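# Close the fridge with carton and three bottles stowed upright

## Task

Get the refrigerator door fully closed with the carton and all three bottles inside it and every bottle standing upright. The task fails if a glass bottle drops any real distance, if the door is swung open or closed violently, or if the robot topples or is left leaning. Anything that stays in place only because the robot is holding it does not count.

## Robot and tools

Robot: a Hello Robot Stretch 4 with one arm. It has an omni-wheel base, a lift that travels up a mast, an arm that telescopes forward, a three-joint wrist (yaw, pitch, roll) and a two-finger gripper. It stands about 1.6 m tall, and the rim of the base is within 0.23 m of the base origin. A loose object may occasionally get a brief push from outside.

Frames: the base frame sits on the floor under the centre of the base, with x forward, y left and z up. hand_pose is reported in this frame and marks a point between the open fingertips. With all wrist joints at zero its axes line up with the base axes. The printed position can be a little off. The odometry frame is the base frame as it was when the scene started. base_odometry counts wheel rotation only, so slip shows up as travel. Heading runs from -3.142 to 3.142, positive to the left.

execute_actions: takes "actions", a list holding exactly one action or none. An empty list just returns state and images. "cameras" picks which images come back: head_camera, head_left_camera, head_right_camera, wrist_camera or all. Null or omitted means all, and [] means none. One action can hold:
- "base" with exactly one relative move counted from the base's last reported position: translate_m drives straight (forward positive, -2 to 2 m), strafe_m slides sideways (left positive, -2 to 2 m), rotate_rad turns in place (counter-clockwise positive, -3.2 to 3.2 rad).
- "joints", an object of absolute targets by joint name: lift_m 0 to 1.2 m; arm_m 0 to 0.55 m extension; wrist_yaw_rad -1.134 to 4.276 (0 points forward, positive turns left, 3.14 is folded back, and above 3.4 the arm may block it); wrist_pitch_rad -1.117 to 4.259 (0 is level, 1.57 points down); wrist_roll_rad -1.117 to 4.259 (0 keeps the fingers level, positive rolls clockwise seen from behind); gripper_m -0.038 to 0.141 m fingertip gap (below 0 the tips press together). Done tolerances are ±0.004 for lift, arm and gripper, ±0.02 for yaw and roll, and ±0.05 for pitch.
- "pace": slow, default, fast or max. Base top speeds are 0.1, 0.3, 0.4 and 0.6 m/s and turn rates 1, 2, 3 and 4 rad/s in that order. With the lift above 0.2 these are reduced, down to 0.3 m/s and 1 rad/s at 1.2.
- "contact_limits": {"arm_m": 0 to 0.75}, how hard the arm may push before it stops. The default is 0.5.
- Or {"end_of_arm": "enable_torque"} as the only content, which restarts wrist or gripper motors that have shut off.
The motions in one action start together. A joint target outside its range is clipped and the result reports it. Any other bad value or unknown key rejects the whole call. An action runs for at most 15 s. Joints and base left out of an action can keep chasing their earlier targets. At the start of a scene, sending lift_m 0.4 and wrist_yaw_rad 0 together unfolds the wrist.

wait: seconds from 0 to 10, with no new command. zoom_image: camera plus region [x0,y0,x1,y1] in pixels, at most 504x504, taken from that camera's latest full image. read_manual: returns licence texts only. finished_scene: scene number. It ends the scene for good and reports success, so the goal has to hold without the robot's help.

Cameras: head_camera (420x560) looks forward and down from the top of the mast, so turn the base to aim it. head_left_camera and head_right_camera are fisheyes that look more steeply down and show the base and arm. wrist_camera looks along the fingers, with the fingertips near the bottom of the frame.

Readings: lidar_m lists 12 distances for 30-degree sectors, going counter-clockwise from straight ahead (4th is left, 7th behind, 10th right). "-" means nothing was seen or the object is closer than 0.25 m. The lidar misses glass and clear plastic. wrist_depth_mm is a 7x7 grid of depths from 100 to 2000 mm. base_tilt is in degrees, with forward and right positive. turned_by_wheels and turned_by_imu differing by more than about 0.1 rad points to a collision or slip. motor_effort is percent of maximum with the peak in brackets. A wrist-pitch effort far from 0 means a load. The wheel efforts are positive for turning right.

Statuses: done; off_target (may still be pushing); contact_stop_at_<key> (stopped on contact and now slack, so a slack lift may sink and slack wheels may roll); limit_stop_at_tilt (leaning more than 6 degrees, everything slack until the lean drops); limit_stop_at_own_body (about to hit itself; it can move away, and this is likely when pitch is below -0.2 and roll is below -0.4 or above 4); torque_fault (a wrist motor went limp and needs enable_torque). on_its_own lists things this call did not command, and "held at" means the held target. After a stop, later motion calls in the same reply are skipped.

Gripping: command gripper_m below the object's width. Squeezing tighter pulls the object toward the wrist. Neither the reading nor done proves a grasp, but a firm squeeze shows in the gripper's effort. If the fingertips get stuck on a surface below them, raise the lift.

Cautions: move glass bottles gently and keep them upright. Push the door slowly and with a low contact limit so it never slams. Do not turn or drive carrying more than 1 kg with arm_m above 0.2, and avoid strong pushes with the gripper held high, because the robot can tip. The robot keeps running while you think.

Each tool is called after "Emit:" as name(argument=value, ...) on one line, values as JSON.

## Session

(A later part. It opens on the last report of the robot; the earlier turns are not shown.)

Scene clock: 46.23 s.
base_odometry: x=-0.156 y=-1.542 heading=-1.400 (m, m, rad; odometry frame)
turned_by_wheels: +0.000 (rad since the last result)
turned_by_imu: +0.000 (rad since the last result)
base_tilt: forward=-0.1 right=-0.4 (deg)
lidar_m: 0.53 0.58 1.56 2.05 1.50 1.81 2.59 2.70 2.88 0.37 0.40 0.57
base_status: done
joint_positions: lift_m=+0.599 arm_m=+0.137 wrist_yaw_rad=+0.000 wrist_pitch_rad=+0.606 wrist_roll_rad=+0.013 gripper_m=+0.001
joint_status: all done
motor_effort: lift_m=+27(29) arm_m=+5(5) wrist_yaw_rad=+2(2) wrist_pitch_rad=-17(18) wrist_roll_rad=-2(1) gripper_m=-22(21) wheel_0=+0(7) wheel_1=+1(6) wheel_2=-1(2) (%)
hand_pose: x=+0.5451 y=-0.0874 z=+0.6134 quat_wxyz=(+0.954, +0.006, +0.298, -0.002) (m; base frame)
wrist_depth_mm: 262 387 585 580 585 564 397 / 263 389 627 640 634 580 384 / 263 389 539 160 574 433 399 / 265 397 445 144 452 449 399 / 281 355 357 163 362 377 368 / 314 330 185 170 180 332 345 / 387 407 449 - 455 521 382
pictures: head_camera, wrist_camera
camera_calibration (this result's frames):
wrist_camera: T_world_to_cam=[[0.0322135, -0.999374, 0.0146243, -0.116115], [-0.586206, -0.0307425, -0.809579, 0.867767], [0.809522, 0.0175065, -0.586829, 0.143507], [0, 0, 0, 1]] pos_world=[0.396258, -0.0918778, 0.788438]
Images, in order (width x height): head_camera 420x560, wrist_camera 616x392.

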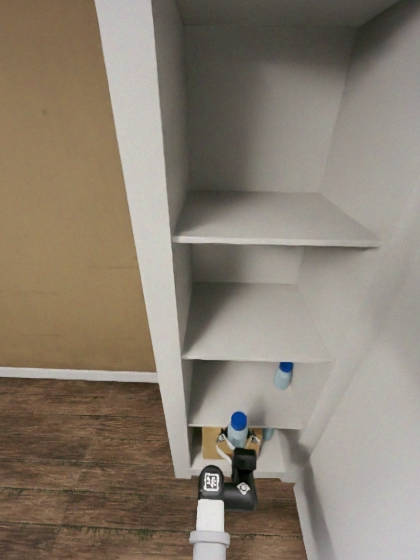

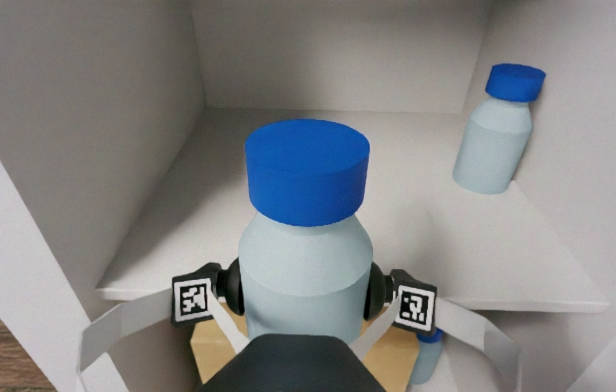

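Emit:
execute_actions(actions=[{"joints":{"arm_m":0.31},"contact_limits":{"arm_m":0.2}}], cameras=[])

Emit:
execute_actions(actions=[{"joints":{"lift_m":0.564},"pace":"slow"}], cameras=["wrist_camera"])

Scene clock: 48.33 s.
base_odometry: x=-0.156 y=-1.542 heading=-1.400 (m, m, rad; odometry frame)
turned_by_wheels: +0.000 (rad since the last result)
turned_by_imu: +0.000 (rad since the last result)
base_tilt: forward=+0.1 right=-0.4 (deg)
lidar_m: 0.56 0.61 1.58 2.03 1.49 1.81 2.60 2.72 2.86 0.39 0.40 0.56
base_status: not commanded
joint_positions: lift_m=+0.599 arm_m=+0.309 wrist_yaw_rad=+0.000 wrist_pitch_rad=+0.606 wrist_roll_rad=+0.013 gripper_m=+0.001
joint_status: all done
motor_effort: lift_m=+28(28) arm_m=+6(4) wrist_yaw_rad=+0(0) wrist_pitch_rad=-17(18) wrist_roll_rad=-1(1) gripper_m=-21(20) wheel_0=+0(0) wheel_1=+1(1) wheel_2=-1(0) (%)
contact_limits: arm_m 0.2
hand_pose: x=+0.7171 y=-0.0874 z=+0.6134 quat_wxyz=(+0.954, +0.006, +0.298, -0.002) (m; base frame)
wrist_depth_mm: 264 392 424 424 421 418 392 / 265 394 466 462 462 459 392 / 266 394 504 161 504 496 397 / 267 397 445 144 449 455 290 / 268 353 355 163 362 364 294 / 271 297 185 170 180 320 312 / 259 273 274 - 277 272 281
pictures: none
No camera images: the call's "cameras" was empty. Leave "cameras" out to get every camera's image.

Scene clock: 49.47 s.
base_odometry: x=-0.156 y=-1.542 heading=-1.400 (m, m, rad; odometry frame)
turned_by_wheels: +0.000 (rad since the last result)
turned_by_imu: +0.000 (rad since the last result)
base_tilt: forward=+0.0 right=-0.3 (deg)
lidar_m: 0.55 0.57 1.59 2.03 1.49 1.83 2.59 2.69 2.83 0.36 0.40 0.55
base_status: not commanded
joint_positions: lift_m=+0.564 arm_m=+0.309 wrist_yaw_rad=+0.000 wrist_pitch_rad=+0.606 wrist_roll_rad=+0.013 gripper_m=+0.001
joint_status: all done
motor_effort: lift_m=+18(27) arm_m=+6(5) wrist_yaw_rad=+0(1) wrist_pitch_rad=-18(18) wrist_roll_rad=-1(2) gripper_m=-22(21) wheel_0=+0(0) wheel_1=+1(1) wheel_2=+0(1) (%)
hand_pose: x=+0.7171 y=-0.0874 z=+0.5781 quat_wxyz=(+0.954, +0.006, +0.298, -0.002) (m; base frame)
wrist_depth_mm: 264 392 424 424 421 418 394 / 265 394 462 462 462 459 402 / 265 397 488 160 484 484 397 / 267 368 384 144 389 394 279 / 270 319 309 163 314 325 294 / 258 257 185 170 180 277 279 / 236 236 237 - 240 236 243
pictures: wrist_camera
camera_calibration (this result's frames):
wrist_camera: T_world_to_cam=[[0.0324728, -0.999366, 0.0146189, -0.121261], [-0.586331, -0.0308932, -0.809482, 0.940075], [0.80942, 0.0177146, -0.586962, -0.0162334], [0, 0, 0, 1]] pos_world=[0.568273, -0.0918551, 0.753218]
Images, in order (width x height): wrist_camera 616x392.

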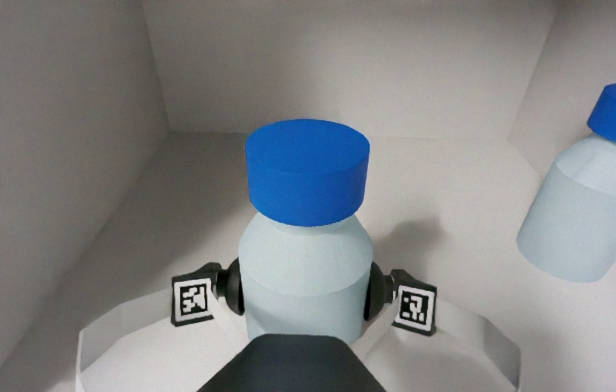

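Emit:
execute_actions(actions=[{"joints":{"lift_m":0.56,"gripper_m":0.11}}], cameras=["wrist_camera"])

Emit:
execute_actions(actions=[{"base":{"translate_m":-0.55},"joints":{"arm_m":0.0},"pace":"fast"}], cameras=["wrist_camera","head_camera"])

Scene clock: 51.73 s.
base_odometry: x=-0.156 y=-1.542 heading=-1.400 (m, m, rad; odometry frame)
turned_by_wheels: +0.000 (rad since the last result)
turned_by_imu: +0.000 (rad since the last result)
base_tilt: forward=+0.0 right=-0.4 (deg)
lidar_m: 0.56 0.57 1.60 2.04 1.47 1.80 2.60 2.70 2.87 0.37 0.38 0.56
base_status: not commanded
joint_positions: lift_m=+0.560 arm_m=+0.309 wrist_yaw_rad=+0.000 wrist_pitch_rad=+0.602 wrist_roll_rad=+0.013 gripper_m=+0.110
joint_status: all done
motor_effort: lift_m=+18(19) arm_m=+5(5) wrist_yaw_rad=+1(2) wrist_pitch_rad=-5(18) wrist_roll_rad=-2(0) gripper_m=-2(21) wheel_0=+0(0) wheel_1=+1(1) wheel_2=-1(0) (%)
hand_pose: x=+0.7177 y=-0.0875 z=+0.5750 quat_wxyz=(+0.955, +0.006, +0.297, -0.002) (m; base frame)
wrist_depth_mm: 264 389 424 421 418 421 392 / 265 394 462 459 459 455 397 / 266 397 492 183 484 480 397 / 268 368 384 162 392 394 278 / 270 317 307 182 322 325 294 / 259 263 256 191 206 276 278 / 235 230 242 - 240 235 242
pictures: wrist_camera
camera_calibration (this result's frames):
wrist_camera: T_world_to_cam=[[0.0320202, -0.999378, 0.0147454, -0.121079], [-0.583156, -0.0306618, -0.811781, 0.936978], [0.811729, 0.0173945, -0.583776, -0.0220728], [0, 0, 0, 1]] pos_world=[0.568199, -0.09189, 0.749521]
Images, in order (width x height): wrist_camera 616x392.

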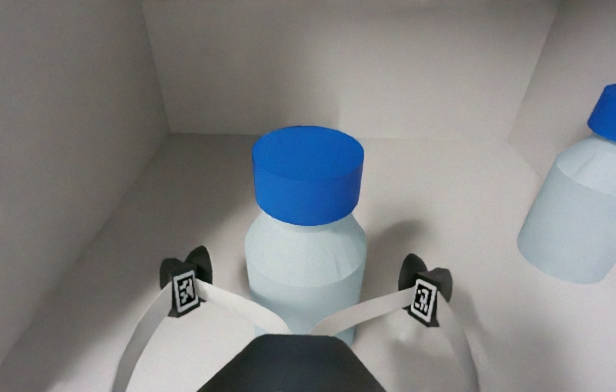

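Scene clock: 54.47 s.
base_odometry: x=-0.249 y=-1.000 heading=-1.400 (m, m, rad; odometry frame)
turned_by_wheels: +0.000 (rad since the last result)
turned_by_imu: +0.001 (rad since the last result)
base_tilt: forward=+0.0 right=-0.4 (deg)
lidar_m: 1.10 1.71 2.12 1.27 1.28 1.77 2.04 2.16 2.82 2.66 0.71 0.62
base_status: done
joint_positions: lift_m=+0.560 arm_m=+0.001 wrist_yaw_rad=+0.000 wrist_pitch_rad=+0.602 wrist_roll_rad=+0.013 gripper_m=+0.110
joint_status: all done
motor_effort: lift_m=+18(18) arm_m=-5(6) wrist_yaw_rad=+2(0) wrist_pitch_rad=-5(5) wrist_roll_rad=-1(1) gripper_m=-2(2) wheel_0=+2(4) wheel_1=+0(9) wheel_2=-1(10) (%)
hand_pose: x=+0.4096 y=-0.0875 z=+0.5751 quat_wxyz=(+0.955, +0.006, +0.296, -0.002) (m; base frame)
wrist_depth_mm: 1366 1336 866 976 960 699 473 / 1499 1464 991 1060 1078 691 469 / 1576 1537 1255 1025 1060 691 469 / 1281 1255 1160 1118 1098 683 462 / 1042 1042 1042 1060 1060 668 462 / 891 866 842 904 215 621 462 / 768 759 798 - 778 621 459
pictures: head_camera, wrist_camera
camera_calibration (this result's frames):
wrist_camera: T_world_to_cam=[[0.0320617, -0.999377, 0.0147528, -0.111226], [-0.582968, -0.030688, -0.811916, 0.757376], [0.811863, 0.017431, -0.583588, 0.227857], [0, 0, 0, 1]] pos_world=[0.260103, -0.091886, 0.749541]
Images, in order (width x height): head_camera 420x560, wrist_camera 616x392.

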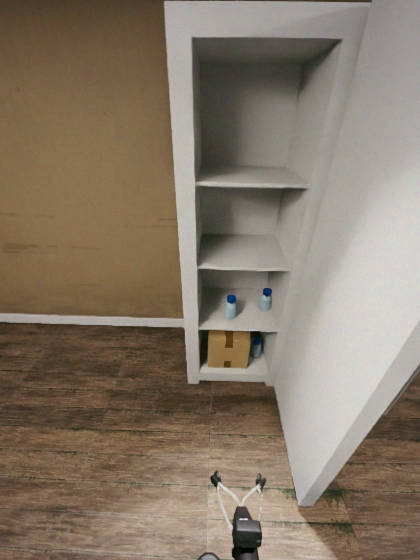

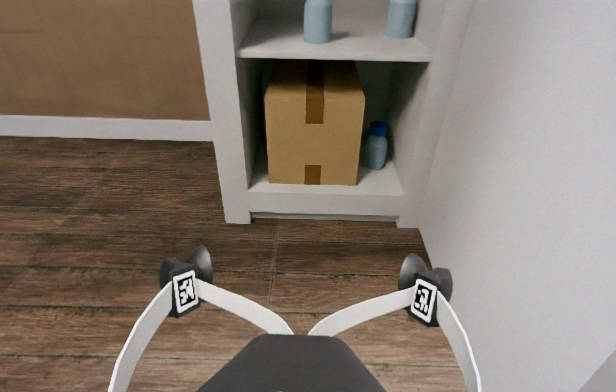

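Emit:
execute_actions(actions=[{"base":{"strafe_m":-0.47},"joints":{"gripper_m":0.0,"lift_m":0.4},"pace":"fast"}], cameras=[])

Emit:
execute_actions(actions=[{"joints":{"wrist_pitch_rad":0.0,"arm_m":0.14},"pace":"fast"}], cameras=["wrist_camera","head_camera"])

Scene clock: 58.97 s.
base_odometry: x=-0.712 y=-1.080 heading=-1.400 (m, m, rad; odometry frame)
turned_by_wheels: +0.000 (rad since the last result)
turned_by_imu: +0.001 (rad since the last result)
base_tilt: forward=+0.0 right=-0.4 (deg)
lidar_m: 0.44 1.15 2.37 1.72 1.79 2.14 2.05 2.11 2.34 2.22 2.31 1.76
base_status: done
joint_positions: lift_m=+0.400 arm_m=+0.001 wrist_yaw_rad=+0.000 wrist_pitch_rad=+0.602 wrist_roll_rad=+0.013 gripper_m=+0.000
joint_status: all done
motor_effort: lift_m=+17(18) arm_m=-5(5) wrist_yaw_rad=+2(1) wrist_pitch_rad=-7(6) wrist_roll_rad=-1(1) gripper_m=-4(3) wheel_0=+0(14) wheel_1=+0(7) wheel_2=+0(1) (%)
hand_pose: x=+0.4096 y=-0.0874 z=+0.4152 quat_wxyz=(+0.955, +0.006, +0.296, -0.002) (m; base frame)
wrist_depth_mm: 842 214 303 1336 1308 1336 1336 / 931 234 307 1464 1464 1464 1464 / 1042 262 312 1281 1281 1308 1308 / 976 298 317 991 1025 1025 1025 / 820 788 338 798 831 842 842 / 699 683 186 204 668 715 723 / 609 585 415 - 603 621 627
pictures: none
No camera images: the call's "cameras" was empty. Leave "cameras" out to get every camera's image.

Scene clock: 60.23 s.
base_odometry: x=-0.712 y=-1.080 heading=-1.400 (m, m, rad; odometry frame)
turned_by_wheels: +0.000 (rad since the last result)
turned_by_imu: +0.000 (rad since the last result)
base_tilt: forward=-0.1 right=-0.4 (deg)
lidar_m: 0.46 1.18 2.35 1.72 1.76 2.14 2.06 2.10 2.33 2.19 2.32 1.76
base_status: not commanded
joint_positions: lift_m=+0.400 arm_m=+0.139 wrist_yaw_rad=+0.000 wrist_pitch_rad=+0.002 wrist_roll_rad=+0.013 gripper_m=+0.000
joint_status: all done
motor_effort: lift_m=+17(17) arm_m=+5(5) wrist_yaw_rad=-1(2) wrist_pitch_rad=-7(11) wrist_roll_rad=-2(2) gripper_m=-4(3) wheel_0=+0(0) wheel_1=+0(0) wheel_2=+0(0) (%)
hand_pose: x=+0.5985 y=-0.0874 z=+0.5779 quat_wxyz=(+1.000, +0.007, +0.001, +0.000) (m; base frame)
wrist_depth_mm: 111 160 307 1308 1308 1308 1308 / 112 161 314 1336 1336 1308 1308 / 112 163 319 1336 1336 1308 1308 / 113 164 325 1336 1366 1336 1336 / 113 166 332 1336 1336 1336 1308 / 114 167 185 204 1336 1336 1366 / 114 140 268 - 1255 1336 1336
pictures: head_camera, wrist_camera
camera_calibration (this result's frames):
wrist_camera: T_world_to_cam=[[0.0184505, -0.999369, 0.0303629, -0.118109], [-0.0231033, -0.0307861, -0.999259, 0.642969], [0.999563, 0.0177354, -0.0236568, -0.359706], [0, 0, 0, 1]] pos_world=[0.376582, -0.0918602, 0.637569]
Images, in order (width x height): head_camera 420x560, wrist_camera 616x392.

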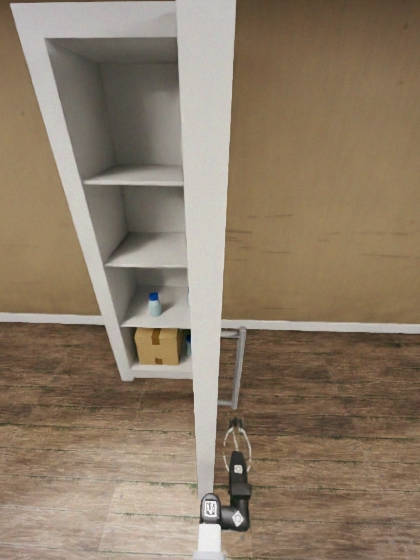

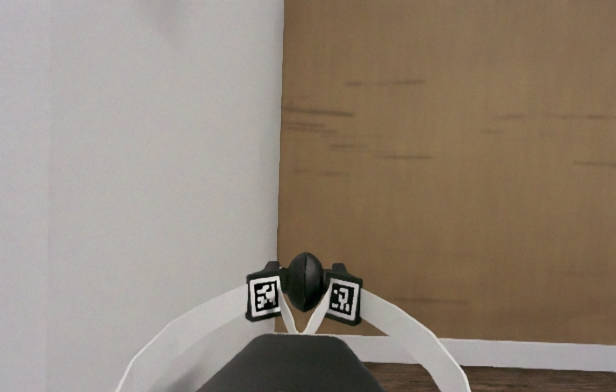

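Emit:
execute_actions(actions=[{"base":{"strafe_m":0.4},"pace":"slow"}], cameras=["head_camera"])

Scene clock: 65.63 s.
base_odometry: x=-0.318 y=-1.012 heading=-1.400 (m, m, rad; odometry frame)
turned_by_wheels: +0.000 (rad since the last result)
turned_by_imu: -0.001 (rad since the last result)
base_tilt: forward=+0.0 right=-0.4 (deg)
lidar_m: 0.61 1.75 2.20 1.34 1.33 1.95 2.03 2.13 2.73 2.60 2.43 0.97
base_status: done
joint_positions: lift_m=+0.400 arm_m=+0.139 wrist_yaw_rad=+0.000 wrist_pitch_rad=+0.002 wrist_roll_rad=+0.013 gripper_m=+0.000
joint_status: not commanded
motor_effort: lift_m=+17(17) arm_m=+5(5) wrist_yaw_rad=+2(19) wrist_pitch_rad=-7(6) wrist_roll_rad=-1(1) gripper_m=-6(7) wheel_0=-1(8) wheel_1=+2(4) wheel_2=-1(1) (%)
hand_pose: x=+0.5984 y=-0.0875 z=+0.5779 quat_wxyz=(+1.000, +0.007, +0.001, +0.000) (m; base frame)
wrist_depth_mm: 1308 297 332 407 517 1308 1308 / 1308 298 336 410 525 1308 1308 / 1308 300 338 413 530 1308 1308 / 1336 303 342 415 535 1336 1308 / 1336 303 343 394 544 1336 1308 / 1336 306 185 204 504 1336 1336 / 1255 290 332 - 530 1281 1336
pictures: head_camera
Images, in order (width x height): head_camera 420x560.

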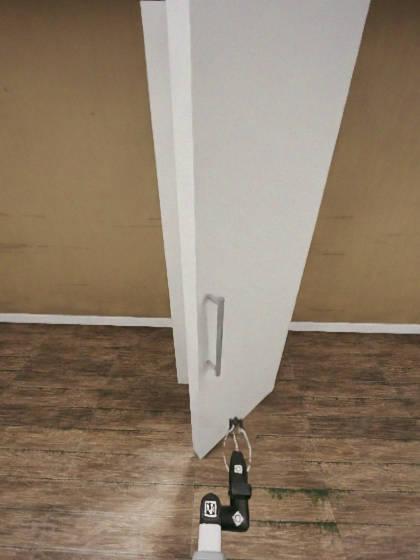

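Emit:
execute_actions(actions=[{"base":{"strafe_m":0.14},"joints":{"arm_m":0.2},"pace":"slow"}], cameras=["head_camera"])

Scene clock: 68.80 s.
base_odometry: x=-0.180 y=-0.988 heading=-1.400 (m, m, rad; odometry frame)
turned_by_wheels: +0.000 (rad since the last result)
turned_by_imu: +0.000 (rad since the last result)
base_tilt: forward=+0.0 right=-0.5 (deg)
lidar_m: 0.64 1.72 2.06 1.23 1.21 1.73 2.05 2.13 2.88 2.73 2.42 0.88
base_status: done
joint_positions: lift_m=+0.400 arm_m=+0.199 wrist_yaw_rad=+0.000 wrist_pitch_rad=+0.002 wrist_roll_rad=+0.013 gripper_m=+0.000
joint_status: all done
motor_effort: lift_m=+16(17) arm_m=+5(3) wrist_yaw_rad=+0(0) wrist_pitch_rad=-7(6) wrist_roll_rad=-2(2) gripper_m=-5(5) wheel_0=-1(1) wheel_1=-1(7) wheel_2=-1(0) (%)
hand_pose: x=+0.6584 y=-0.0874 z=+0.5779 quat_wxyz=(+1.000, +0.007, +0.001, +0.000) (m; base frame)
wrist_depth_mm: 1255 1255 301 304 366 462 627 / 1255 1255 300 306 370 466 1255 / 1281 1255 298 309 373 477 1255 / 1281 1255 297 312 377 480 1255 / 1255 1255 296 298 382 484 1255 / 1281 1281 186 204 359 492 1281 / 1255 1160 315 - 375 500 1281
pictures: head_camera
Images, in order (width x height): head_camera 420x560.

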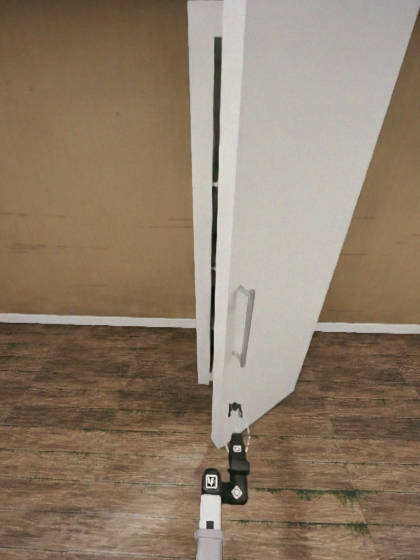

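Emit:
execute_actions(actions=[{"base":{"translate_m":0.2},"pace":"slow"}], cameras=["head_camera"])

Emit:
execute_actions(actions=[{"base":{"translate_m":0.06},"pace":"slow"}], cameras=["head_camera"])

Scene clock: 72.57 s.
base_odometry: x=-0.146 y=-1.185 heading=-1.400 (m, m, rad; odometry frame)
turned_by_wheels: +0.000 (rad since the last result)
turned_by_imu: +0.000 (rad since the last result)
base_tilt: forward=+0.0 right=-0.3 (deg)
lidar_m: 0.77 1.53 2.03 1.93 1.27 1.69 2.25 2.33 2.87 2.75 2.15 0.88
base_status: done
joint_positions: lift_m=+0.400 arm_m=+0.199 wrist_yaw_rad=+0.000 wrist_pitch_rad=+0.002 wrist_roll_rad=+0.013 gripper_m=+0.000
joint_status: not commanded
motor_effort: lift_m=+17(17) arm_m=+5(5) wrist_yaw_rad=+3(13) wrist_pitch_rad=-5(7) wrist_roll_rad=-1(1) gripper_m=-5(9) wheel_0=+2(3) wheel_1=+2(1) wheel_2=-1(8) (%)
hand_pose: x=+0.6584 y=-0.0875 z=+0.5779 quat_wxyz=(+1.000, +0.007, +0.001, +0.000) (m; base frame)
wrist_depth_mm: 1060 1042 415 418 421 421 424 / 1060 1060 418 415 421 421 427 / 1060 1060 418 421 421 427 427 / 1060 1078 421 421 424 427 430 / 1078 1078 421 424 427 427 430 / 1078 1078 186 204 427 430 430 / 1060 427 424 - 427 433 433
pictures: head_camera
Images, in order (width x height): head_camera 420x560.

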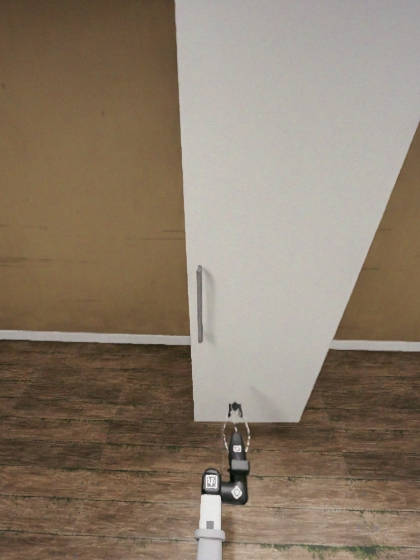

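Scene clock: 74.40 s.
base_odometry: x=-0.136 y=-1.244 heading=-1.400 (m, m, rad; odometry frame)
turned_by_wheels: +0.000 (rad since the last result)
turned_by_imu: +0.000 (rad since the last result)
base_tilt: forward=+0.0 right=-0.3 (deg)
lidar_m: 0.71 1.47 1.99 1.97 1.28 1.72 2.30 2.40 2.87 2.76 2.02 0.80
base_status: done
joint_positions: lift_m=+0.400 arm_m=+0.199 wrist_yaw_rad=+0.000 wrist_pitch_rad=+0.002 wrist_roll_rad=+0.013 gripper_m=+0.000
joint_status: not commanded
motor_effort: lift_m=+17(17) arm_m=+5(6) wrist_yaw_rad=+1(2) wrist_pitch_rad=-6(8) wrist_roll_rad=-1(3) gripper_m=-5(6) wheel_0=+0(3) wheel_1=+1(5) wheel_2=-1(6) (%)
hand_pose: x=+0.6584 y=-0.0875 z=+0.5779 quat_wxyz=(+1.000, +0.007, +0.001, +0.000) (m; base frame)
wrist_depth_mm: 991 368 368 368 368 366 368 / 991 370 368 368 368 368 368 / 1008 370 370 370 370 368 370 / 1025 373 373 370 370 373 370 / 1008 375 373 370 375 373 373 / 1008 375 185 204 375 375 375 / 1025 377 377 - 377 375 377
pictures: head_camera
Images, in order (width x height): head_camera 420x560.

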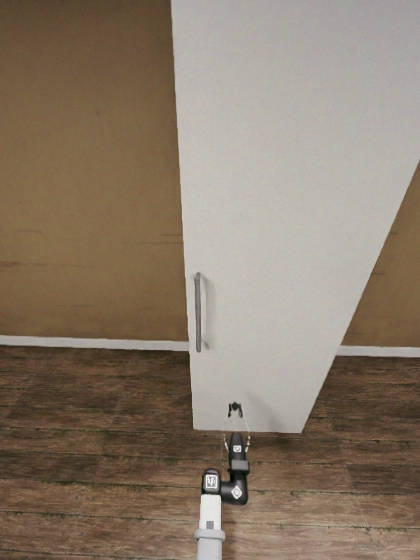

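The door looks shut; a light press will confirm it.

Emit:
execute_actions(actions=[{"joints":{"arm_m":0.345},"contact_limits":{"arm_m":0.1},"pace":"slow"}], cameras=[])

Emit:
execute_actions(actions=[{"joints":{"arm_m":0.2},"pace":"fast"}], cameras=["head_left_camera"])

Scene clock: 77.30 s.
base_odometry: x=-0.136 y=-1.244 heading=-1.400 (m, m, rad; odometry frame)
turned_by_wheels: +0.000 (rad since the last result)
turned_by_imu: +0.000 (rad since the last result)
base_tilt: forward=+0.0 right=-0.4 (deg)
lidar_m: 0.73 1.48 1.98 1.94 1.26 1.74 2.30 2.42 2.89 2.74 2.06 0.82
base_status: not commanded
joint_positions: lift_m=+0.400 arm_m=+0.338 wrist_yaw_rad=-0.005 wrist_pitch_rad=+0.002 wrist_roll_rad=+0.013 gripper_m=+0.000
joint_status: arm_m contact_stop (moved +0.139 of +0.146)
on_its_own: arm_m is slack since a contact_stop (your +0.345 is given up); wrist_yaw_rad is at rest, and its effort (+15) is outside its rest range (-13 to +13)
motor_effort: lift_m=+17(17) arm_m=+0(12) wrist_yaw_rad=+15(20) wrist_pitch_rad=-5(6) wrist_roll_rad=+0(2) gripper_m=-1(4) wheel_0=+2(2) wheel_1=+1(1) wheel_2=-7(7) (%)
contact_limits: arm_m 0.1
hand_pose: x=+0.7969 y=-0.0888 z=+0.5781 quat_wxyz=(+1.000, +0.007, +0.001, -0.002) (m; base frame)
wrist_depth_mm: 230 230 231 230 231 231 231 / 231 231 231 232 231 232 232 / 232 233 233 232 234 233 234 / 233 234 233 234 234 234 234 / 235 234 235 235 235 235 236 / 235 236 187 204 236 236 236 / 236 236 236 - 236 236 237
pictures: none
No camera images: the call's "cameras" was empty. Leave "cameras" out to get every camera's image.

not run: a stop came earlier in this reply.

Emit:
execute_actions(actions=[{"joints":{"arm_m":0.28},"pace":"fast"}], cameras=[])

Emit:
finished_scene(scene=1)

Scene clock: 79.07 s.
base_odometry: x=-0.136 y=-1.244 heading=-1.400 (m, m, rad; odometry frame)
turned_by_wheels: +0.000 (rad since the last result)
turned_by_imu: +0.000 (rad since the last result)
base_tilt: forward=+0.0 right=-0.3 (deg)
lidar_m: 0.73 1.48 2.00 1.97 1.26 1.71 2.30 2.37 2.87 2.77 2.04 0.83
base_status: not commanded
joint_positions: lift_m=+0.400 arm_m=+0.281 wrist_yaw_rad=+0.000 wrist_pitch_rad=+0.002 wrist_roll_rad=+0.013 gripper_m=+0.000
joint_status: all done
motor_effort: lift_m=+17(17) arm_m=-6(6) wrist_yaw_rad=+2(13) wrist_pitch_rad=-6(6) wrist_roll_rad=-2(1) gripper_m=-4(5) wheel_0=+1(2) wheel_1=+0(1) wheel_2=-1(7) (%)
hand_pose: x=+0.7403 y=-0.0875 z=+0.5780 quat_wxyz=(+1.000, +0.007, +0.001, +0.000) (m; base frame)
wrist_depth_mm: 904 286 286 286 286 285 286 / 917 287 287 287 287 287 287 / 917 289 289 289 289 289 289 / 931 290 290 290 290 289 289 / 931 291 291 290 291 291 291 / 931 293 185 204 291 291 291 / 946 293 294 - 293 293 293
pictures: none
No camera images: the call's "cameras" was empty. Leave "cameras" out to get every camera's image.

The scene is finished: the task was done.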